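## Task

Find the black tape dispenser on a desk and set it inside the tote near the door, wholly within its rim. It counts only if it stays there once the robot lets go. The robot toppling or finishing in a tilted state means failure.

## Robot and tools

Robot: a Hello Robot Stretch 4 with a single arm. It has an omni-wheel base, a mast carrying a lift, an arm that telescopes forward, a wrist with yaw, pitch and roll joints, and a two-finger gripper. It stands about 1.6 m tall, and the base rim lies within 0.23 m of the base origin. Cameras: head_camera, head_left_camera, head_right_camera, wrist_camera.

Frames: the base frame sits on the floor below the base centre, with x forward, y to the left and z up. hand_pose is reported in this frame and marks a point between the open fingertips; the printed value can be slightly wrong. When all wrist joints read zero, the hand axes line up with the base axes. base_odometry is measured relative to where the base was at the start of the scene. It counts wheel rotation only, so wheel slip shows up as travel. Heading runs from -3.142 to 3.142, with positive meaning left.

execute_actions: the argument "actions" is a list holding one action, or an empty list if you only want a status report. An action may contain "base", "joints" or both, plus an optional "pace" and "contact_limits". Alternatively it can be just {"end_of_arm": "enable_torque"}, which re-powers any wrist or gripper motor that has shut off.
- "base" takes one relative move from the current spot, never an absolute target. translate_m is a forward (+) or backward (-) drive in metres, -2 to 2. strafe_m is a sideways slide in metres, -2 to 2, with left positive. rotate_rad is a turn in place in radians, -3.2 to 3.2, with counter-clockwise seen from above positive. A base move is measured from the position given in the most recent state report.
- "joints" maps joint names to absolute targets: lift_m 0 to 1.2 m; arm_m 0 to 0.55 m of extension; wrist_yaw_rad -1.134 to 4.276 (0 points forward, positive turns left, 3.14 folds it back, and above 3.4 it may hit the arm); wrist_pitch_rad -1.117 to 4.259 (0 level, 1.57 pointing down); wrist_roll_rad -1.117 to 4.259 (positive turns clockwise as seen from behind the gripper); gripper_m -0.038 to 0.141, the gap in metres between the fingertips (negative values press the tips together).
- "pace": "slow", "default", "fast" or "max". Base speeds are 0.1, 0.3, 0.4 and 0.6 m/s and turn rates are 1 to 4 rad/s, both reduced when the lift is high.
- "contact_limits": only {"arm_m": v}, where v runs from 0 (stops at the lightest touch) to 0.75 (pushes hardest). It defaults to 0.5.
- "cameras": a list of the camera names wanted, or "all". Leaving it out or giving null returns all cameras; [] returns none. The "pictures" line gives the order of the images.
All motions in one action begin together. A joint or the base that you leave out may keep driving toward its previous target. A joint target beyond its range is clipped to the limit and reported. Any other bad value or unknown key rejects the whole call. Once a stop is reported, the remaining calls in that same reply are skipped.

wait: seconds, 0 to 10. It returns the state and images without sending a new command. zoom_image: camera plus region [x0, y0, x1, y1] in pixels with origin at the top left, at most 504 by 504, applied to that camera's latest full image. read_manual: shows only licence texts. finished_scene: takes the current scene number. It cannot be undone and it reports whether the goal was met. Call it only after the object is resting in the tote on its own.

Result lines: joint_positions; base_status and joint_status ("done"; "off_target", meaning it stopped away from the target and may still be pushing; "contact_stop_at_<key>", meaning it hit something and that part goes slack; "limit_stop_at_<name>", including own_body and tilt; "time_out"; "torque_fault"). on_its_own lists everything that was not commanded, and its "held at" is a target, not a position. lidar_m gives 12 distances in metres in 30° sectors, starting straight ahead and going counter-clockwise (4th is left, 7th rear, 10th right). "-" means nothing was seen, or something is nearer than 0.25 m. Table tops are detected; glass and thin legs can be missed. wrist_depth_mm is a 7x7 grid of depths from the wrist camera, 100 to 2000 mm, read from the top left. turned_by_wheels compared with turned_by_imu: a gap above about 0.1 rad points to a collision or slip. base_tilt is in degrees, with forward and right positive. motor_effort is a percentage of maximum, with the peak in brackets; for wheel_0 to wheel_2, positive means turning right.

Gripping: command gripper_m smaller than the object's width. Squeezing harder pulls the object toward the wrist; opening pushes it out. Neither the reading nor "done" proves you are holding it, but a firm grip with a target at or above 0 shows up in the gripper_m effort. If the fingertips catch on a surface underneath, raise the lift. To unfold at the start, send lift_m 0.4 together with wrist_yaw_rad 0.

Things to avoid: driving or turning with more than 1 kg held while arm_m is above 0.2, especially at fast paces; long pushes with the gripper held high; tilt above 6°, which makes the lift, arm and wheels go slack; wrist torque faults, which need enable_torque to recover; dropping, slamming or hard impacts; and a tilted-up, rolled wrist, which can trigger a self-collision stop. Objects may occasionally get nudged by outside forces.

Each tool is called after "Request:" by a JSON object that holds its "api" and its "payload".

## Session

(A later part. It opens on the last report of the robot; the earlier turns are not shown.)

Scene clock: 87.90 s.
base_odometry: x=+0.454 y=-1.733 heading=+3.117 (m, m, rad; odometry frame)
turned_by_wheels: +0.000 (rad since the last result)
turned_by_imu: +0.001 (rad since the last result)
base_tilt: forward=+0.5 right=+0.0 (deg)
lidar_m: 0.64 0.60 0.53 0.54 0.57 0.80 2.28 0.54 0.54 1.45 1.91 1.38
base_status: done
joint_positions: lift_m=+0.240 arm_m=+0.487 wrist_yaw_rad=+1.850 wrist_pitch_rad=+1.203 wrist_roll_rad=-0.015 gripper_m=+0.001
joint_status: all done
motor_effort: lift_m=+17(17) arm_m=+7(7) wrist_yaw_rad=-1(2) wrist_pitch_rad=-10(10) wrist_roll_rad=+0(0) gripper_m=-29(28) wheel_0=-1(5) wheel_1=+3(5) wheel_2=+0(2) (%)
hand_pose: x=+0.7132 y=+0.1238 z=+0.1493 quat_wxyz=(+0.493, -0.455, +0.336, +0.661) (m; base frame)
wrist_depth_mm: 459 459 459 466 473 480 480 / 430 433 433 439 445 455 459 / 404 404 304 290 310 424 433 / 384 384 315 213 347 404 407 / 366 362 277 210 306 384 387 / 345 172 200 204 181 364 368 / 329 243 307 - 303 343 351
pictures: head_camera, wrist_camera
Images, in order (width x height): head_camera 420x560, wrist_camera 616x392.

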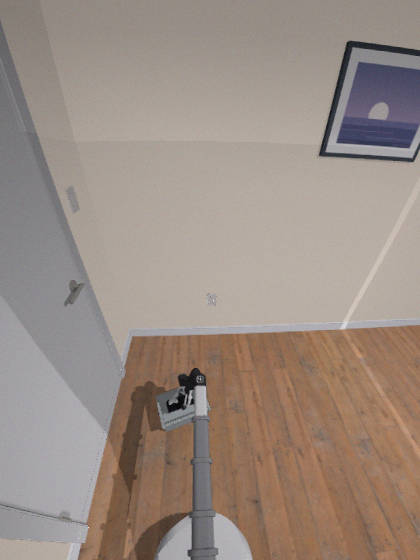

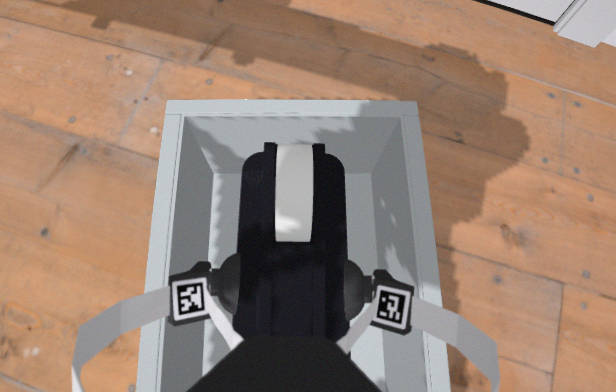

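Request:
{"api": "execute_actions", "payload": {"actions": [{"joints":{"lift_m":0.14},"pace":"slow"}], "cameras": ["wrist_camera"]}}

Scene clock: 90.70 s.
base_odometry: x=+0.454 y=-1.733 heading=+3.117 (m, m, rad; odometry frame)
turned_by_wheels: +0.000 (rad since the last result)
turned_by_imu: +0.000 (rad since the last result)
base_tilt: forward=+0.4 right=+0.2 (deg)
lidar_m: 0.68 0.59 0.56 0.53 0.57 0.80 2.27 0.57 0.52 1.45 1.95 1.39
base_status: not commanded
joint_positions: lift_m=+0.140 arm_m=+0.487 wrist_yaw_rad=+1.850 wrist_pitch_rad=+1.203 wrist_roll_rad=-0.015 gripper_m=+0.001
joint_status: all done
motor_effort: lift_m=+17(17) arm_m=+7(7) wrist_yaw_rad=-1(2) wrist_pitch_rad=-10(12) wrist_roll_rad=+0(1) gripper_m=-28(28) wheel_0=-1(1) wheel_1=+3(3) wheel_2=+0(0) (%)
hand_pose: x=+0.7132 y=+0.1238 z=+0.0493 quat_wxyz=(+0.493, -0.455, +0.336, +0.661) (m; base frame)
wrist_depth_mm: 330 193 202 204 205 345 357 / 312 188 245 249 243 203 334 / 297 188 294 293 293 188 317 / 277 189 281 213 282 175 300 / 260 188 266 210 272 163 282 / 144 160 200 205 180 153 266 / 136 184 245 - 248 144 253
pictures: wrist_camera
Images, in order (width x height): wrist_camera 616x392.

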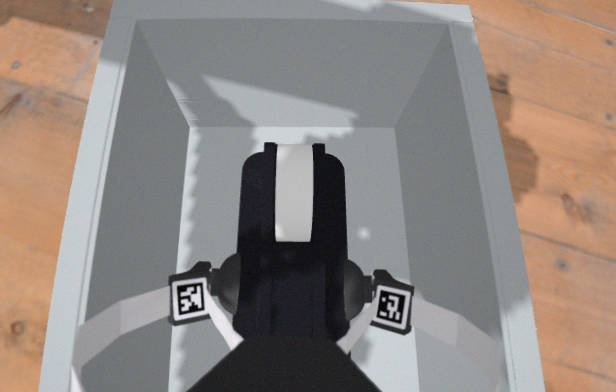

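Request:
{"api": "execute_actions", "payload": {"actions": [{"joints":{"lift_m":0.127},"pace":"slow"}], "cameras": []}}

Request:
{"api": "execute_actions", "payload": {"actions": [{"joints":{"gripper_m":0.085}}], "cameras": ["wrist_camera"]}}

Request:
{"api": "execute_actions", "payload": {"actions": [{"joints":{"lift_m":0.3}}], "cameras": ["head_camera","wrist_camera"]}}

Scene clock: 92.97 s.
base_odometry: x=+0.454 y=-1.733 heading=+3.117 (m, m, rad; odometry frame)
turned_by_wheels: +0.000 (rad since the last result)
turned_by_imu: +0.000 (rad since the last result)
base_tilt: forward=+0.4 right=+0.1 (deg)
lidar_m: 0.66 0.63 0.55 0.52 0.58 0.80 2.27 0.56 0.55 1.49 1.92 1.38
base_status: not commanded
joint_positions: lift_m=+0.127 arm_m=+0.487 wrist_yaw_rad=+1.850 wrist_pitch_rad=+1.203 wrist_roll_rad=-0.015 gripper_m=+0.001
joint_status: all done
motor_effort: lift_m=+17(16) arm_m=+7(7) wrist_yaw_rad=+0(1) wrist_pitch_rad=-10(9) wrist_roll_rad=+0(0) gripper_m=-30(30) wheel_0=-1(1) wheel_1=+3(3) wheel_2=+0(0) (%)
hand_pose: x=+0.7132 y=+0.1238 z=+0.0363 quat_wxyz=(+0.493, -0.455, +0.336, +0.661) (m; base frame)
wrist_depth_mm: 314 186 203 205 204 196 340 / 294 187 246 249 243 187 319 / 276 188 283 286 283 174 301 / 146 189 266 212 273 163 283 / 139 188 252 210 258 163 267 / 131 161 199 204 181 152 139 / 124 183 233 - 236 141 -
pictures: none
No camera images: the call's "cameras" was empty. Leave "cameras" out to get every camera's image.

Scene clock: 94.60 s.
base_odometry: x=+0.454 y=-1.733 heading=+3.117 (m, m, rad; odometry frame)
turned_by_wheels: +0.000 (rad since the last result)
turned_by_imu: +0.000 (rad since the last result)
base_tilt: forward=+0.4 right=+0.2 (deg)
lidar_m: 0.65 0.63 0.53 0.52 0.57 0.81 2.25 0.54 0.55 1.48 1.94 1.40
base_status: not commanded
joint_positions: lift_m=+0.127 arm_m=+0.487 wrist_yaw_rad=+1.850 wrist_pitch_rad=+1.202 wrist_roll_rad=-0.015 gripper_m=+0.085
joint_status: all done
motor_effort: lift_m=+17(17) arm_m=+7(7) wrist_yaw_rad=-1(1) wrist_pitch_rad=-6(11) wrist_roll_rad=-1(1) gripper_m=+0(24) wheel_0=-1(1) wheel_1=+3(3) wheel_2=+0(0) (%)
hand_pose: x=+0.7131 y=+0.1242 z=+0.0364 quat_wxyz=(+0.493, -0.455, +0.335, +0.661) (m; base frame)
wrist_depth_mm: 319 187 202 204 204 199 342 / 300 189 246 249 241 186 324 / 277 190 286 289 283 173 303 / 148 190 268 224 270 162 286 / 140 190 252 223 258 162 270 / 132 162 236 217 201 161 141 / 127 160 236 - 239 144 -
pictures: wrist_camera
Images, in order (width x height): wrist_camera 616x392.

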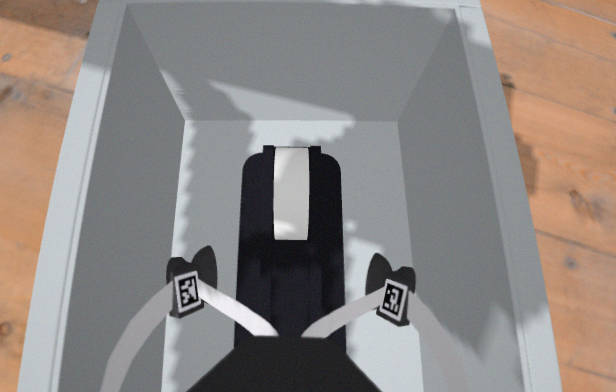

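Scene clock: 96.40 s.
base_odometry: x=+0.454 y=-1.733 heading=+3.117 (m, m, rad; odometry frame)
turned_by_wheels: +0.000 (rad since the last result)
turned_by_imu: +0.000 (rad since the last result)
base_tilt: forward=+0.4 right=+0.1 (deg)
lidar_m: 0.63 0.60 0.54 0.54 0.57 0.80 2.27 0.56 0.54 1.47 1.93 1.41
base_status: not commanded
joint_positions: lift_m=+0.300 arm_m=+0.487 wrist_yaw_rad=+1.850 wrist_pitch_rad=+1.201 wrist_roll_rad=-0.015 gripper_m=+0.085
joint_status: all done
motor_effort: lift_m=+25(26) arm_m=+7(7) wrist_yaw_rad=-3(2) wrist_pitch_rad=-7(6) wrist_roll_rad=+0(0) gripper_m=-2(1) wheel_0=-1(1) wheel_1=+3(2) wheel_2=+0(0) (%)
hand_pose: x=+0.7131 y=+0.1242 z=+0.2088 quat_wxyz=(+0.493, -0.455, +0.335, +0.661) (m; base frame)
wrist_depth_mm: 530 535 535 544 549 539 488 / 500 500 508 512 517 530 530 / 469 477 368 373 492 492 504 / 445 452 394 433 445 469 477 / 427 424 421 413 430 445 452 / 404 402 312 387 201 427 427 / 387 387 310 - 342 404 407
pictures: head_camera, wrist_camera
Images, in order (width x height): head_camera 420x560, wrist_camera 616x392.

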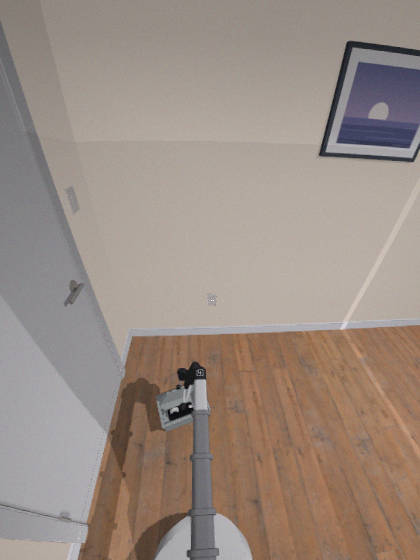

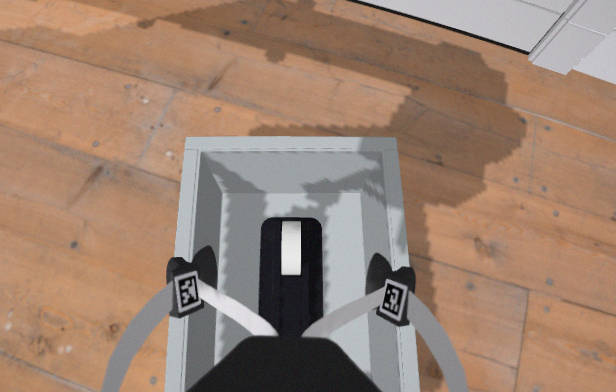

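Request:
{"api": "finished_scene", "payload": {"scene": 1}}

The scene is finished: the task was done.


## Next scene

Find the yellow foam block on a desk and set it inside the tote near the door, wholly within its rim. It counts only if it stays there once the robot lets go. The robot toppling or finishing in a tilted state means failure.

Request:
{"api": "execute_actions", "payload": {"actions": []}}

Scene clock: 0.00 s.
base_odometry: x=+0.000 y=+0.000 heading=+0.000 (m, m, rad; odometry frame)
turned_by_wheels: +0.000 (rad since the last result)
turned_by_imu: +0.000 (rad since the last result)
base_tilt: forward=+0.5 right=+0.2 (deg)
lidar_m: 1.69 0.92 0.89 0.93 1.41 1.84 1.11 0.82 0.80 0.87 0.88 0.96
base_status: not commanded
joint_positions: lift_m=+0.164 arm_m=+0.002 wrist_yaw_rad=+3.196 wrist_pitch_rad=-0.015 wrist_roll_rad=-0.015 gripper_m=+0.057
joint_status: not commanded
motor_effort: lift_m=+21 arm_m=-1 wrist_yaw_rad=-3 wrist_pitch_rad=-9 wrist_roll_rad=+0 gripper_m=-2 wheel_0=+0 wheel_1=+0 wheel_2=+1 (%)
hand_pose: x=-0.1199 y=+0.0717 z=+0.3466 quat_wxyz=(-0.027, +0.008, -0.007, +1.000) (m; base frame)
wrist_depth_mm: - - 131 1576 - 1921 1756 / - 109 131 1537 - 1921 1708 / - 116 135 1618 - 1921 1708 / 135 134 289 1576 - 1983 1708 / 227 991 1205 1618 1921 1863 1708 / 228 917 212 1078 200 1182 1229 / 226 741 820 - 820 809 891
pictures: head_camera, head_left_camera, head_right_camera, wrist_camera
Images, in order (width x height): head_camera 420x560, head_left_camera 420x672, head_right_camera 420x672, wrist_camera 616x392.

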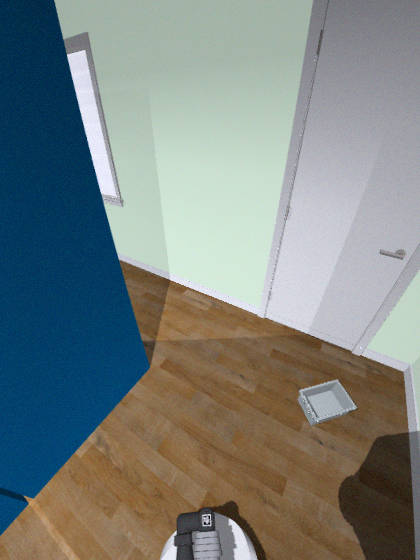

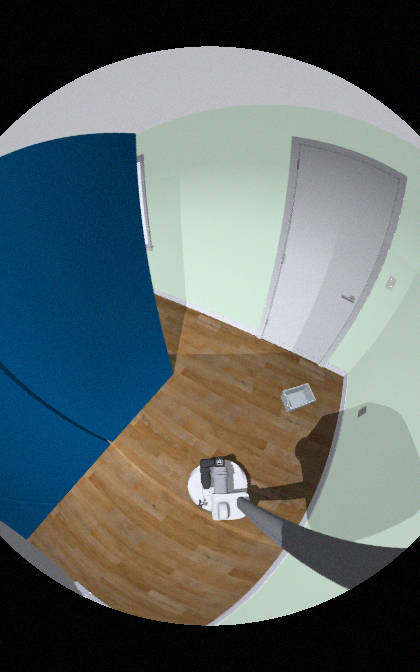

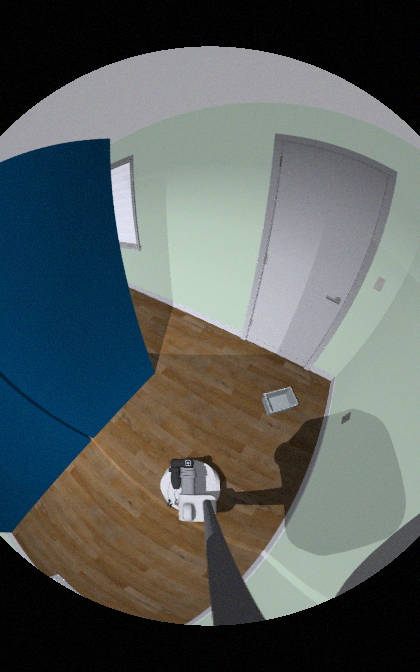

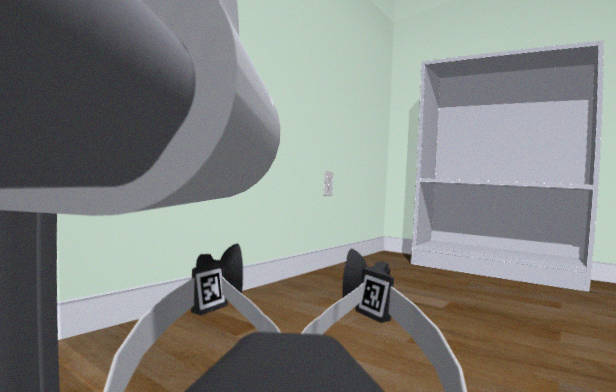

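Request:
{"api": "execute_actions", "payload": {"actions": [{"base":{"translate_m":1.3},"pace":"max"}], "cameras": []}}

Request:
{"api": "execute_actions", "payload": {"actions": [{"base":{"rotate_rad":1.04},"pace":"fast"}], "cameras": ["head_camera","head_left_camera"]}}

Scene clock: 5.10 s.
base_odometry: x=+1.300 y=+0.000 heading=+0.000 (m, m, rad; odometry frame)
turned_by_wheels: +0.000 (rad since the last result)
turned_by_imu: +0.000 (rad since the last result)
base_tilt: forward=+0.4 right=+0.2 (deg)
lidar_m: 0.56 0.82 2.49 0.56 0.45 1.01 2.07 1.60 0.99 0.69 0.54 0.52
base_status: done
joint_positions: lift_m=+0.164 arm_m=+0.002 wrist_yaw_rad=+3.196 wrist_pitch_rad=-0.015 wrist_roll_rad=-0.015 gripper_m=+0.057
joint_status: not commanded
motor_effort: lift_m=+21(21) arm_m=+0(1) wrist_yaw_rad=-2(1) wrist_pitch_rad=-9(7) wrist_roll_rad=-1(0) gripper_m=+0(1) wheel_0=-2(6) wheel_1=-2(7) wheel_2=+3(22) (%)
hand_pose: x=-0.1199 y=+0.0717 z=+0.3466 quat_wxyz=(-0.027, +0.008, -0.007, +1.000) (m; base frame)
wrist_depth_mm: - - 131 - - - - / - 109 131 - - - - / - 116 136 - - - - / 135 134 289 - - - - / 227 1618 - - - - 1808 / 228 1060 212 1078 200 1229 1118 / 226 741 820 - 809 809 842
pictures: none
No camera images: the call's "cameras" was empty. Leave "cameras" out to get every camera's image.

Scene clock: 6.57 s.
base_odometry: x=+1.300 y=+0.000 heading=+1.040 (m, m, rad; odometry frame)
turned_by_wheels: +1.040 (rad since the last result)
turned_by_imu: +1.050 (rad since the last result)
base_tilt: forward=+0.3 right=+0.1 (deg)
lidar_m: 2.50 0.55 0.46 0.94 2.07 0.95 0.87 0.69 0.55 0.52 0.56 0.84
base_status: done
joint_positions: lift_m=+0.164 arm_m=+0.002 wrist_yaw_rad=+3.196 wrist_pitch_rad=-0.015 wrist_roll_rad=-0.015 gripper_m=+0.057
joint_status: not commanded
motor_effort: lift_m=+21(21) arm_m=+0(1) wrist_yaw_rad=-1(3) wrist_pitch_rad=-8(10) wrist_roll_rad=+0(0) gripper_m=-2(2) wheel_0=-1(7) wheel_1=-1(8) wheel_2=+0(9) (%)
hand_pose: x=-0.1199 y=+0.0717 z=+0.3466 quat_wxyz=(-0.027, +0.008, -0.007, +1.000) (m; base frame)
wrist_depth_mm: - - 131 1618 1537 1576 1464 / - 108 131 1618 1618 1537 1576 / - 116 136 1576 1576 1537 1537 / 135 134 289 1576 1576 1537 1537 / 228 1060 1618 1576 1576 1537 1537 / 228 960 211 1008 199 1229 1255 / 228 723 820 - 831 820 866
pictures: head_camera, head_left_camera
Images, in order (width x height): head_camera 420x560, head_left_camera 420x672.

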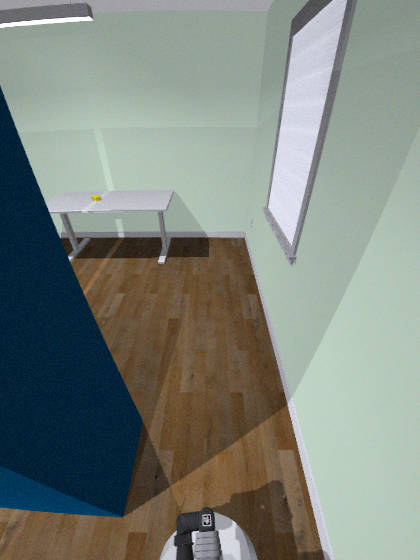

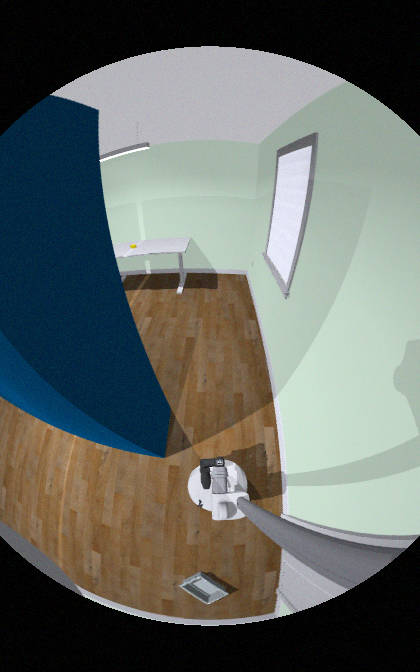

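Request:
{"api": "execute_actions", "payload": {"actions": [{"base":{"translate_m":1.15},"pace":"max"}], "cameras": []}}

Request:
{"api": "execute_actions", "payload": {"actions": [{"base":{"rotate_rad":0.75},"pace":"fast"}], "cameras": ["head_camera","head_left_camera"]}}

Scene clock: 13.27 s.
base_odometry: x=+1.882 y=+0.992 heading=+1.040 (m, m, rad; odometry frame)
turned_by_wheels: +0.000 (rad since the last result)
turned_by_imu: +0.000 (rad since the last result)
base_tilt: forward=+0.4 right=+0.2 (deg)
lidar_m: 1.35 1.34 1.98 1.57 0.69 0.60 1.89 0.82 0.60 0.57 0.58 0.87
base_status: done
joint_positions: lift_m=+0.164 arm_m=+0.002 wrist_yaw_rad=+3.196 wrist_pitch_rad=-0.015 wrist_roll_rad=-0.015 gripper_m=+0.057
joint_status: not commanded
motor_effort: lift_m=+22(21) arm_m=+0(1) wrist_yaw_rad=-1(3) wrist_pitch_rad=-9(8) wrist_roll_rad=+0(1) gripper_m=-3(2) wheel_0=+0(12) wheel_1=+0(7) wheel_2=+2(17) (%)
hand_pose: x=-0.1199 y=+0.0717 z=+0.3466 quat_wxyz=(-0.027, +0.008, -0.007, +1.000) (m; base frame)
wrist_depth_mm: - - 131 - - 699 976 / - 109 131 - - 699 960 / - 116 135 - - 691 640 / 135 134 290 - - 668 976 / 227 1229 1708 - - 654 976 / 228 1025 211 1078 200 647 991 / 228 732 820 - 820 597 683
pictures: none
No camera images: the call's "cameras" was empty. Leave "cameras" out to get every camera's image.

Scene clock: 14.57 s.
base_odometry: x=+1.882 y=+0.992 heading=+1.790 (m, m, rad; odometry frame)
turned_by_wheels: +0.750 (rad since the last result)
turned_by_imu: +0.757 (rad since the last result)
base_tilt: forward=+0.4 right=+0.1 (deg)
lidar_m: 1.51 2.36 0.96 0.61 0.75 1.18 0.68 0.60 0.58 0.68 1.19 1.35
base_status: done
joint_positions: lift_m=+0.164 arm_m=+0.002 wrist_yaw_rad=+3.196 wrist_pitch_rad=-0.015 wrist_roll_rad=-0.015 gripper_m=+0.057
joint_status: not commanded
motor_effort: lift_m=+21(21) arm_m=+0(1) wrist_yaw_rad=-2(1) wrist_pitch_rad=-8(9) wrist_roll_rad=-1(0) gripper_m=-1(3) wheel_0=+1(8) wheel_1=+0(6) wheel_2=+1(8) (%)
hand_pose: x=-0.1199 y=+0.0717 z=+0.3466 quat_wxyz=(-0.027, +0.008, -0.007, +1.000) (m; base frame)
wrist_depth_mm: - - 131 946 1205 1661 - / - 109 132 960 1205 1661 - / - 116 136 960 1229 1661 - / 135 134 287 991 1281 1756 - / 228 691 809 991 1281 1756 - / 228 668 211 960 200 1182 1255 / 227 668 750 - 820 820 878
pictures: head_camera, head_left_camera
Images, in order (width x height): head_camera 420x560, head_left_camera 420x672.

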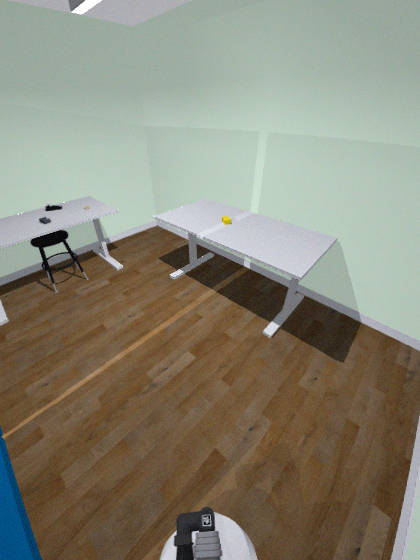

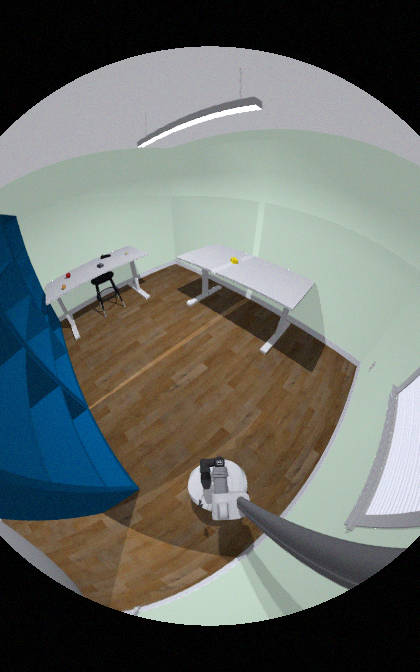

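Request:
{"api": "execute_actions", "payload": {"actions": [{"base":{"translate_m":1.35},"joints":{"lift_m":0.95,"wrist_yaw_rad":0,"gripper_m":0.14},"pace":"fast"}], "cameras": []}}

Request:
{"api": "execute_actions", "payload": {"actions": [{"joints":{"wrist_pitch_rad":0.8,"arm_m":0.25},"pace":"fast"}], "cameras": ["head_camera","wrist_camera"]}}

Scene clock: 21.50 s.
base_odometry: x=+1.589 y=+2.310 heading=+1.790 (m, m, rad; odometry frame)
turned_by_wheels: +0.000 (rad since the last result)
turned_by_imu: +0.000 (rad since the last result)
base_tilt: forward=+0.3 right=+0.2 (deg)
lidar_m: 0.41 0.71 1.39 1.65 1.41 1.41 1.80 1.53 1.56 0.39 0.33 0.33
base_status: done
joint_positions: lift_m=+0.950 arm_m=+0.002 wrist_yaw_rad=+0.000 wrist_pitch_rad=-0.015 wrist_roll_rad=-0.015 gripper_m=+0.140
joint_status: all done
motor_effort: lift_m=+24(24) arm_m=-1(0) wrist_yaw_rad=-1(9) wrist_pitch_rad=-9(9) wrist_roll_rad=+0(0) gripper_m=+2(1) wheel_0=-1(10) wheel_1=+0(9) wheel_2=+2(19) (%)
hand_pose: x=+0.4614 y=-0.0874 z=+1.1322 quat_wxyz=(+1.000, -0.007, -0.007, +0.000) (m; base frame)
wrist_depth_mm: 1661 1863 1661 1281 1025 866 759 / 1618 1983 1661 1281 1042 854 759 / 1708 1921 1661 1281 1042 866 759 / 1708 1983 1661 1281 1042 866 759 / 1661 1808 1661 1308 1060 866 759 / 1708 1863 1537 1229 976 831 750 / 1756 1808 931 - 976 820 759
pictures: none
No camera images: the call's "cameras" was empty. Leave "cameras" out to get every camera's image.

Scene clock: 23.07 s.
base_odometry: x=+1.589 y=+2.310 heading=+1.790 (m, m, rad; odometry frame)
turned_by_wheels: +0.000 (rad since the last result)
turned_by_imu: +0.000 (rad since the last result)
base_tilt: forward=+0.4 right=+0.0 (deg)
lidar_m: 0.39 0.68 1.37 1.62 1.41 1.40 1.78 1.52 1.57 0.40 0.34 0.32
base_status: not commanded
joint_positions: lift_m=+0.950 arm_m=+0.249 wrist_yaw_rad=+0.000 wrist_pitch_rad=+0.801 wrist_roll_rad=-0.015 gripper_m=+0.140
joint_status: all done
motor_effort: lift_m=+25(25) arm_m=+7(8) wrist_yaw_rad=-2(2) wrist_pitch_rad=-5(4) wrist_roll_rad=-1(0) gripper_m=-1(1) wheel_0=-1(1) wheel_1=+0(0) wheel_2=+2(2) (%)
hand_pose: x=+0.6204 y=-0.0874 z=+0.9207 quat_wxyz=(+0.921, -0.007, +0.390, +0.003) (m; base frame)
wrist_depth_mm: 1537 1756 1366 854 831 691 603 / 1618 707 691 699 732 715 647 / 574 574 597 603 609 621 640 / 496 504 517 517 530 544 549 / 445 442 455 466 462 462 484 / 413 387 394 413 402 410 427 / 991 366 377 - 384 382 389
pictures: head_camera, wrist_camera
Images, in order (width x height): head_camera 420x560, wrist_camera 616x392.

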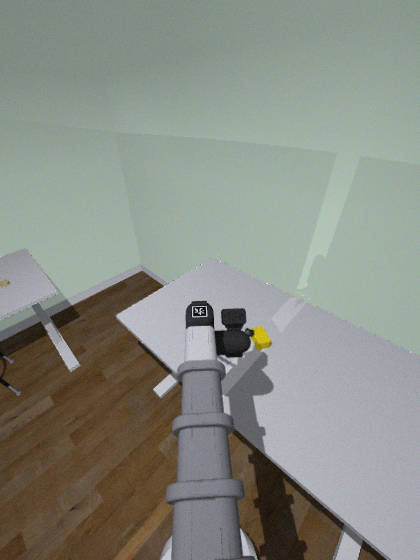

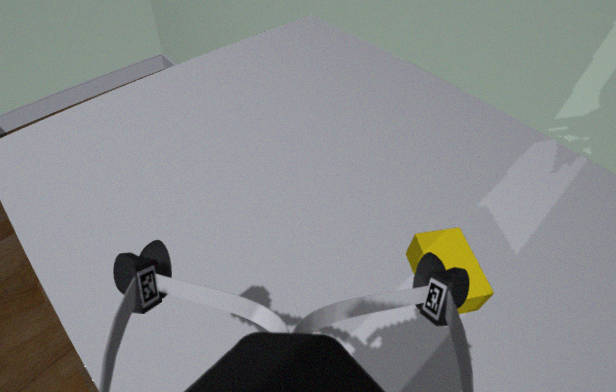

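Request:
{"api": "execute_actions", "payload": {"actions": [{"base":{"strafe_m":-0.18},"joints":{"wrist_pitch_rad":1.2,"arm_m":0.43,"lift_m":0.92,"wrist_yaw_rad":0.15}}], "cameras": ["head_right_camera","wrist_camera"]}}

Scene clock: 27.93 s.
base_odometry: x=+1.764 y=+2.349 heading=+1.790 (m, m, rad; odometry frame)
turned_by_wheels: +0.000 (rad since the last result)
turned_by_imu: +0.000 (rad since the last result)
base_tilt: forward=+0.4 right=+0.1 (deg)
lidar_m: 0.25 0.44 1.52 1.80 1.54 1.53 1.66 1.41 1.43 0.26 0.25 0.25
base_status: done
joint_positions: lift_m=+0.920 arm_m=+0.429 wrist_yaw_rad=+0.150 wrist_pitch_rad=+1.201 wrist_roll_rad=-0.015 gripper_m=+0.140
joint_status: all done
motor_effort: lift_m=+17(22) arm_m=+7(9) wrist_yaw_rad=-2(2) wrist_pitch_rad=-4(2) wrist_roll_rad=+0(1) gripper_m=+0(2) wheel_0=-1(8) wheel_1=-1(11) wheel_2=+0(0) (%)
hand_pose: x=+0.7159 y=-0.0708 z=+0.8296 quat_wxyz=(+0.823, -0.048, +0.563, +0.066) (m; base frame)
wrist_depth_mm: 399 402 404 410 415 421 452 / 377 384 387 392 394 402 404 / 353 362 366 370 373 377 382 / 340 343 347 351 353 362 364 / 324 327 332 291 338 342 343 / 309 309 310 277 314 324 325 / 297 301 306 - 310 312 314
pictures: head_right_camera, wrist_camera
Images, in order (width x height): head_right_camera 420x672, wrist_camera 616x392.

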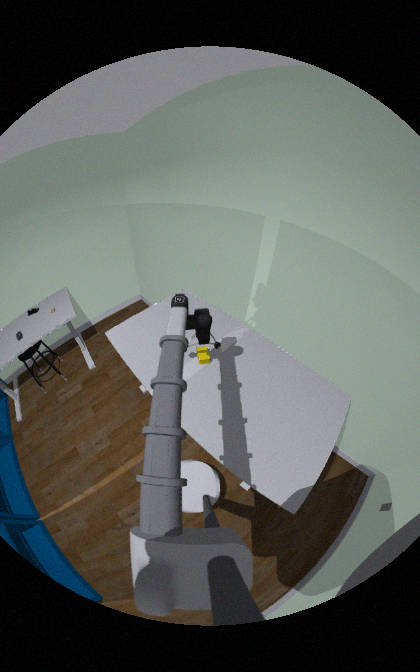

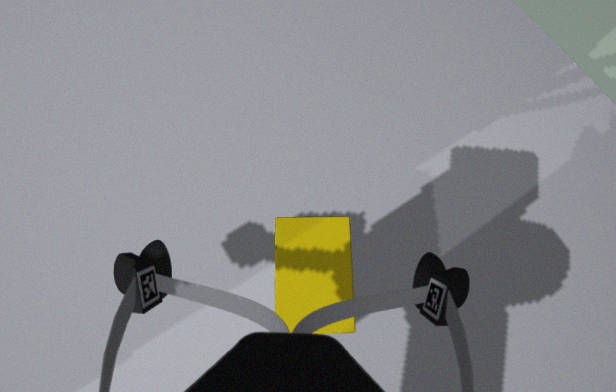

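Request:
{"api": "execute_actions", "payload": {"actions": [{"base":{"strafe_m":-0.015},"joints":{"arm_m":0.44,"lift_m":0.846},"pace":"slow"}], "cameras": ["wrist_camera"]}}

Request:
{"api": "execute_actions", "payload": {"actions": [{"joints":{"gripper_m":0.0}}], "cameras": ["wrist_camera"]}}

Scene clock: 30.87 s.
base_odometry: x=+1.779 y=+2.352 heading=+1.790 (m, m, rad; odometry frame)
turned_by_wheels: +0.000 (rad since the last result)
turned_by_imu: +0.000 (rad since the last result)
base_tilt: forward=+0.4 right=+0.2 (deg)
lidar_m: 0.25 0.43 1.53 1.80 1.55 1.55 1.63 1.39 0.42 0.25 0.25 0.25
base_status: done
joint_positions: lift_m=+0.846 arm_m=+0.439 wrist_yaw_rad=+0.150 wrist_pitch_rad=+1.201 wrist_roll_rad=-0.015 gripper_m=+0.140
joint_status: all done
motor_effort: lift_m=+16(17) arm_m=+7(7) wrist_yaw_rad=-2(3) wrist_pitch_rad=-3(2) wrist_roll_rad=+0(0) gripper_m=+1(1) wheel_0=+1(7) wheel_1=-4(8) wheel_2=+0(2) (%)
hand_pose: x=+0.7259 y=-0.0708 z=+0.7557 quat_wxyz=(+0.823, -0.048, +0.563, +0.066) (m; base frame)
wrist_depth_mm: 310 312 315 320 324 329 334 / 294 296 300 304 307 310 317 / 278 282 285 289 291 294 297 / 265 268 271 274 276 278 281 / 252 254 255 216 264 265 267 / 242 240 209 205 246 251 256 / 232 234 236 - 242 243 245
pictures: wrist_camera
Images, in order (width x height): wrist_camera 616x392.

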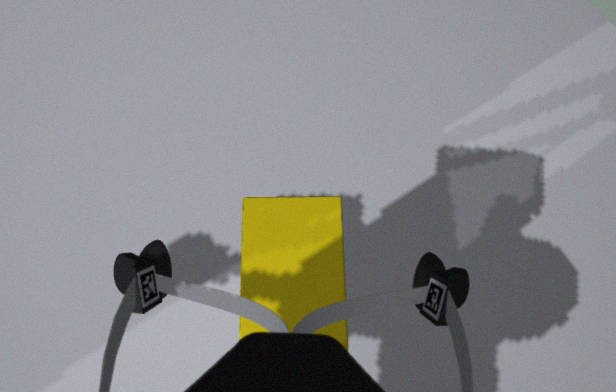

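Scene clock: 33.23 s.
base_odometry: x=+1.779 y=+2.352 heading=+1.790 (m, m, rad; odometry frame)
turned_by_wheels: +0.000 (rad since the last result)
turned_by_imu: +0.000 (rad since the last result)
base_tilt: forward=+0.4 right=+0.1 (deg)
lidar_m: 0.25 0.41 1.54 1.80 1.57 1.56 1.62 1.40 0.42 0.26 0.25 0.25
base_status: not commanded
joint_positions: lift_m=+0.846 arm_m=+0.439 wrist_yaw_rad=+0.150 wrist_pitch_rad=+1.201 wrist_roll_rad=-0.015 gripper_m=+0.001
joint_status: all done
motor_effort: lift_m=+16(17) arm_m=+8(7) wrist_yaw_rad=+0(3) wrist_pitch_rad=-4(3) wrist_roll_rad=+0(1) gripper_m=-25(25) wheel_0=+1(1) wheel_1=-4(4) wheel_2=+0(0) (%)
hand_pose: x=+0.7259 y=-0.0708 z=+0.7557 quat_wxyz=(+0.823, -0.048, +0.563, +0.066) (m; base frame)
wrist_depth_mm: 310 312 315 319 324 329 334 / 294 297 301 303 307 312 317 / 279 282 285 289 293 296 297 / 266 267 272 273 277 281 282 / 252 255 207 199 263 266 270 / 241 173 189 190 181 254 256 / 231 232 235 - 243 241 245
pictures: wrist_camera
Images, in order (width x height): wrist_camera 616x392.

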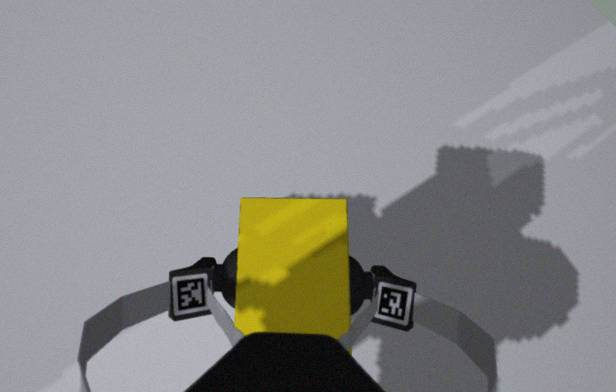

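Request:
{"api": "execute_actions", "payload": {"actions": [{"base":{"translate_m":-1.3},"joints":{"lift_m":0.88,"arm_m":0.01,"wrist_yaw_rad":0},"pace":"fast"}], "cameras": []}}

Request:
{"api": "execute_actions", "payload": {"actions": [{"base":{"rotate_rad":2.32},"joints":{"lift_m":0.33},"pace":"fast"}], "cameras": ["head_camera","wrist_camera"]}}

Scene clock: 41.17 s.
base_odometry: x=+2.061 y=+1.083 heading=+1.790 (m, m, rad; odometry frame)
turned_by_wheels: +0.000 (rad since the last result)
turned_by_imu: +0.002 (rad since the last result)
base_tilt: forward=+0.4 right=+0.1 (deg)
lidar_m: 1.30 2.26 1.31 0.80 0.96 0.98 0.57 0.48 0.45 0.56 0.98 1.23
base_status: done
joint_positions: lift_m=+0.880 arm_m=+0.011 wrist_yaw_rad=+0.000 wrist_pitch_rad=+1.201 wrist_roll_rad=-0.015 gripper_m=+0.001
joint_status: all done
motor_effort: lift_m=+25(25) arm_m=-7(7) wrist_yaw_rad=-1(8) wrist_pitch_rad=-4(5) wrist_roll_rad=+0(0) gripper_m=-22(25) wheel_0=+0(4) wheel_1=+0(11) wheel_2=+0(7) (%)
hand_pose: x=+0.2864 y=-0.0874 z=+0.7889 quat_wxyz=(+0.825, -0.006, +0.565, +0.004) (m; base frame)
wrist_depth_mm: 1205 1205 1205 1229 1229 1281 1308 / 1098 1160 1160 1160 1205 1160 1205 / 1078 1098 1118 1118 1098 1138 1160 / 1025 1042 1060 1042 1078 1098 1118 / 976 976 206 200 1008 1025 1025 / 946 173 189 191 181 991 1008 / 878 904 741 - 917 917 960
pictures: none
No camera images: the call's "cameras" was empty. Leave "cameras" out to get every camera's image.

Scene clock: 43.63 s.
base_odometry: x=+2.061 y=+1.083 heading=-2.174 (m, m, rad; odometry frame)
turned_by_wheels: +2.320 (rad since the last result)
turned_by_imu: +2.342 (rad since the last result)
base_tilt: forward=+0.4 right=+0.2 (deg)
lidar_m: 2.03 0.72 0.53 0.45 0.47 0.65 1.85 1.27 1.56 2.48 0.98 0.81
base_status: done
joint_positions: lift_m=+0.330 arm_m=+0.011 wrist_yaw_rad=+0.000 wrist_pitch_rad=+1.201 wrist_roll_rad=-0.015 gripper_m=+0.001
joint_status: all done
motor_effort: lift_m=+17(23) arm_m=-7(7) wrist_yaw_rad=+0(1) wrist_pitch_rad=-5(5) wrist_roll_rad=+0(1) gripper_m=-23(23) wheel_0=-2(10) wheel_1=-1(10) wheel_2=-1(8) (%)
hand_pose: x=+0.2864 y=-0.0874 z=+0.2396 quat_wxyz=(+0.825, -0.006, +0.565, +0.004) (m; base frame)
wrist_depth_mm: 559 554 564 569 580 591 544 / 525 530 535 544 544 554 559 / 496 504 508 512 517 525 535 / 473 473 477 488 492 500 504 / 449 455 207 199 473 473 480 / 430 173 189 190 181 449 455 / 410 415 368 - 430 436 433
pictures: head_camera, wrist_camera
Images, in order (width x height): head_camera 420x560, wrist_camera 616x392.

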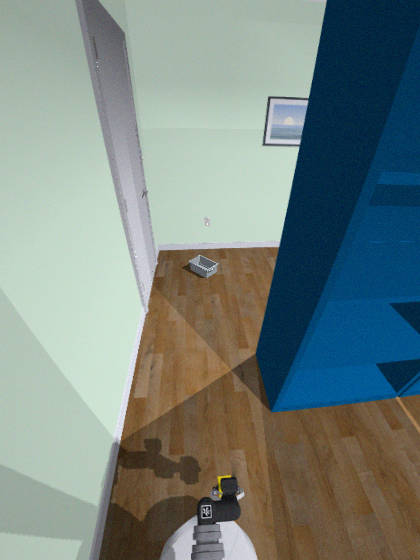

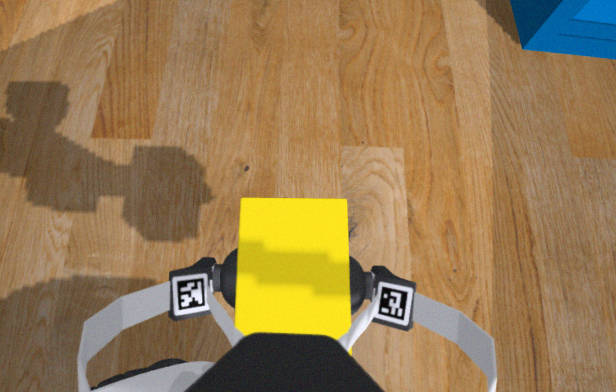

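Request:
{"api": "execute_actions", "payload": {"actions": [{"base":{"translate_m":1.65},"joints":{"arm_m":0.15,"wrist_yaw_rad":0.8},"pace":"max"}], "cameras": ["head_camera","wrist_camera"]}}

Scene clock: 50.33 s.
base_odometry: x=+1.126 y=-0.276 heading=-2.173 (m, m, rad; odometry frame)
turned_by_wheels: +0.000 (rad since the last result)
turned_by_imu: +0.000 (rad since the last result)
base_tilt: forward=+0.3 right=+0.2 (deg)
lidar_m: 0.53 0.73 0.53 0.49 0.56 0.73 1.88 0.66 0.71 1.88 1.73 0.62
base_status: done
joint_positions: lift_m=+0.330 arm_m=+0.149 wrist_yaw_rad=+0.800 wrist_pitch_rad=+1.201 wrist_roll_rad=-0.015 gripper_m=+0.001
joint_status: all done
motor_effort: lift_m=+18(18) arm_m=+7(9) wrist_yaw_rad=-2(4) wrist_pitch_rad=-4(8) wrist_roll_rad=+0(0) gripper_m=-27(25) wheel_0=+0(9) wheel_1=+1(9) wheel_2=+1(19) (%)
hand_pose: x=+0.4551 y=+0.0139 z=+0.2395 quat_wxyz=(+0.758, -0.226, +0.518, +0.325) (m; base frame)
wrist_depth_mm: 525 564 564 574 569 585 591 / 530 525 535 544 535 449 449 / 496 504 508 508 512 508 421 / 473 477 480 484 480 492 407 / 452 459 208 200 439 469 399 / 430 174 189 190 181 449 364 / 407 415 421 - 430 433 436
pictures: head_camera, wrist_camera
Images, in order (width x height): head_camera 420x560, wrist_camera 616x392.

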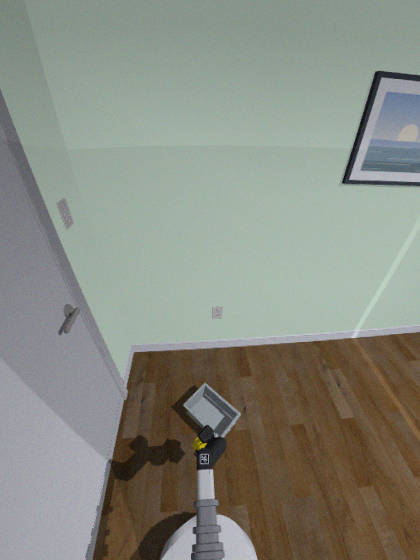

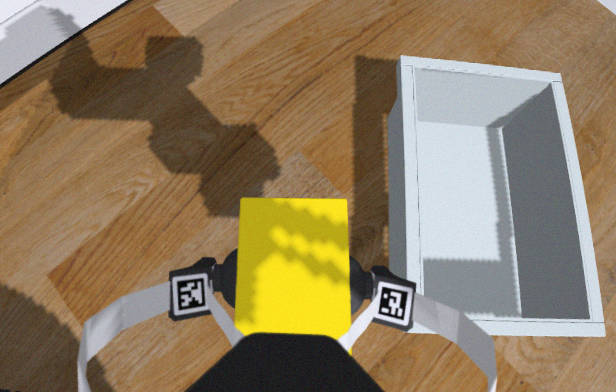

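Request:
{"api": "execute_actions", "payload": {"actions": [{"base":{"strafe_m":-0.04},"joints":{"arm_m":0.37,"wrist_yaw_rad":0.75,"lift_m":0.27}}], "cameras": ["wrist_camera"]}}

Scene clock: 53.90 s.
base_odometry: x=+1.093 y=-0.254 heading=-2.174 (m, m, rad; odometry frame)
turned_by_wheels: +0.000 (rad since the last result)
turned_by_imu: +0.000 (rad since the last result)
base_tilt: forward=+0.4 right=+0.1 (deg)
lidar_m: 0.55 0.80 0.58 0.53 0.59 0.80 2.16 0.64 0.71 1.92 1.73 0.63
base_status: done
joint_positions: lift_m=+0.270 arm_m=+0.369 wrist_yaw_rad=+0.750 wrist_pitch_rad=+1.201 wrist_roll_rad=-0.015 gripper_m=+0.001
joint_status: all done
motor_effort: lift_m=+16(17) arm_m=+7(8) wrist_yaw_rad=-1(6) wrist_pitch_rad=-4(4) wrist_roll_rad=-1(1) gripper_m=-22(23) wheel_0=+0(11) wheel_1=-2(9) wheel_2=+0(2) (%)
hand_pose: x=+0.6755 y=+0.0071 z=+0.1796 quat_wxyz=(+0.766, -0.213, +0.524, +0.306) (m; base frame)
wrist_depth_mm: 484 492 488 488 500 512 512 / 455 462 466 469 473 484 492 / 433 442 334 334 330 459 459 / 407 413 338 410 366 430 436 / 392 394 208 199 325 415 415 / 375 173 190 190 181 392 392 / 359 362 258 - 347 370 377
pictures: wrist_camera
Images, in order (width x height): wrist_camera 616x392.

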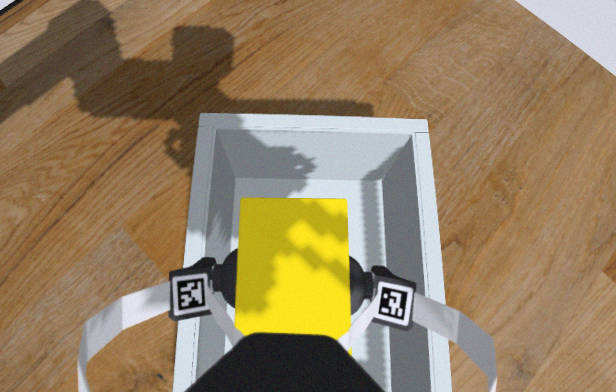

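Request:
{"api": "execute_actions", "payload": {"actions": [{"joints":{"arm_m":0.392,"lift_m":0.137},"pace":"slow"}], "cameras": ["wrist_camera"]}}

Scene clock: 56.73 s.
base_odometry: x=+1.093 y=-0.254 heading=-2.174 (m, m, rad; odometry frame)
turned_by_wheels: +0.000 (rad since the last result)
turned_by_imu: +0.000 (rad since the last result)
base_tilt: forward=+0.4 right=+0.2 (deg)
lidar_m: 0.55 0.81 0.57 0.54 0.58 0.81 2.14 0.64 0.71 1.90 1.76 0.65
base_status: not commanded
joint_positions: lift_m=+0.137 arm_m=+0.391 wrist_yaw_rad=+0.750 wrist_pitch_rad=+1.201 wrist_roll_rad=-0.015 gripper_m=+0.001
joint_status: all done
motor_effort: lift_m=+16(16) arm_m=+7(8) wrist_yaw_rad=-2(2) wrist_pitch_rad=-3(4) wrist_roll_rad=-1(0) gripper_m=-24(22) wheel_0=+0(0) wheel_1=-2(3) wheel_2=+0(0) (%)
hand_pose: x=+0.6975 y=+0.0071 z=+0.0466 quat_wxyz=(+0.766, -0.213, +0.524, +0.306) (m; base frame)
wrist_depth_mm: 324 186 188 189 190 340 347 / 306 182 227 226 224 203 330 / 291 185 287 291 279 190 310 / 274 186 279 285 277 177 294 / 257 186 208 199 268 162 279 / 142 160 189 190 181 151 264 / 135 186 243 - 248 148 253
pictures: wrist_camera
Images, in order (width x height): wrist_camera 616x392.

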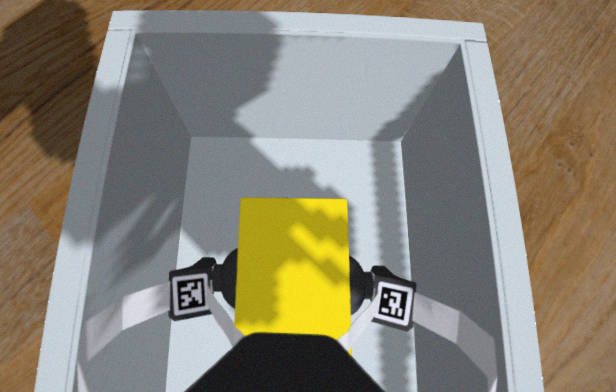

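Request:
{"api": "execute_actions", "payload": {"actions": [{"joints":{"lift_m":0.13,"gripper_m":0.08}}], "cameras": ["wrist_camera"]}}

Request:
{"api": "execute_actions", "payload": {"actions": [{"joints":{"lift_m":0.28},"pace":"fast"}], "cameras": ["wrist_camera"]}}

Scene clock: 59.13 s.
base_odometry: x=+1.093 y=-0.254 heading=-2.174 (m, m, rad; odometry frame)
turned_by_wheels: +0.000 (rad since the last result)
turned_by_imu: +0.000 (rad since the last result)
base_tilt: forward=+0.4 right=+0.3 (deg)
lidar_m: 0.55 0.80 0.58 0.53 0.58 0.80 2.19 0.66 0.72 1.88 1.72 0.65
base_status: not commanded
joint_positions: lift_m=+0.130 arm_m=+0.391 wrist_yaw_rad=+0.750 wrist_pitch_rad=+1.201 wrist_roll_rad=-0.015 gripper_m=+0.080
joint_status: all done
motor_effort: lift_m=+17(17) arm_m=+7(7) wrist_yaw_rad=-2(0) wrist_pitch_rad=-6(4) wrist_roll_rad=+0(0) gripper_m=-1(28) wheel_0=+0(0) wheel_1=-3(2) wheel_2=+0(0) (%)
hand_pose: x=+0.6975 y=+0.0071 z=+0.0396 quat_wxyz=(+0.766, -0.213, +0.524, +0.306) (m; base frame)
wrist_depth_mm: 315 178 185 185 186 186 340 / 298 183 225 225 225 191 322 / 281 185 281 282 278 177 300 / 264 186 271 273 274 164 286 / 142 187 220 218 259 163 272 / 136 170 207 206 197 160 255 / 130 159 238 - 241 144 -
pictures: wrist_camera
Images, in order (width x height): wrist_camera 616x392.

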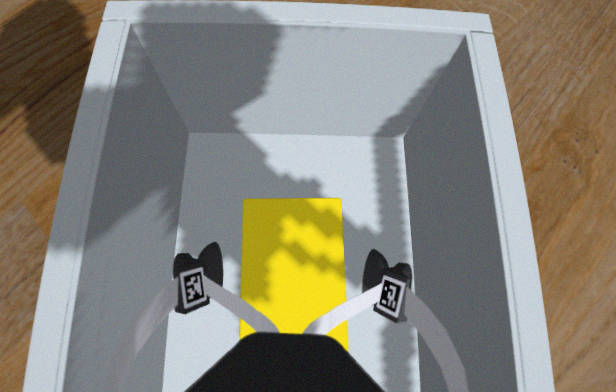

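Scene clock: 60.50 s.
base_odometry: x=+1.093 y=-0.254 heading=-2.174 (m, m, rad; odometry frame)
turned_by_wheels: +0.000 (rad since the last result)
turned_by_imu: +0.000 (rad since the last result)
base_tilt: forward=+0.3 right=+0.2 (deg)
lidar_m: 0.58 0.79 0.56 0.52 0.60 0.80 2.17 0.65 0.72 1.88 1.76 0.65
base_status: not commanded
joint_positions: lift_m=+0.280 arm_m=+0.391 wrist_yaw_rad=+0.750 wrist_pitch_rad=+1.201 wrist_roll_rad=-0.015 gripper_m=+0.080
joint_status: all done
motor_effort: lift_m=+25(26) arm_m=+7(7) wrist_yaw_rad=-2(2) wrist_pitch_rad=-4(3) wrist_roll_rad=-1(0) gripper_m=-3(0) wheel_0=-1(0) wheel_1=-3(2) wheel_2=-1(0) (%)
hand_pose: x=+0.6975 y=+0.0071 z=+0.1889 quat_wxyz=(+0.766, -0.213, +0.524, +0.306) (m; base frame)
wrist_depth_mm: 496 496 496 504 512 521 504 / 466 477 477 480 484 496 500 / 445 442 343 342 455 469 473 / 415 424 368 424 399 442 449 / 399 404 355 410 353 421 427 / 384 382 274 351 198 399 404 / 366 368 312 - 298 384 387
pictures: wrist_camera
Images, in order (width x height): wrist_camera 616x392.

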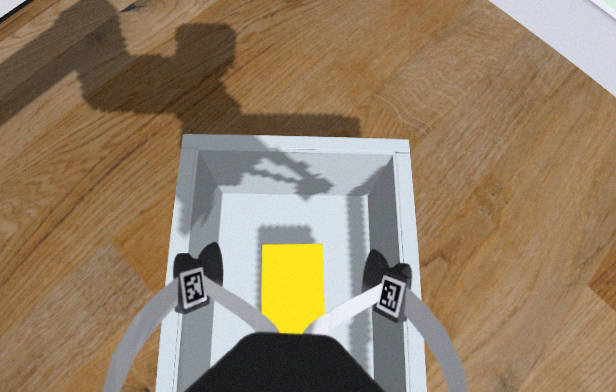

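Request:
{"api": "finished_scene", "payload": {"scene": 2}}

The scene is finished: the task was done.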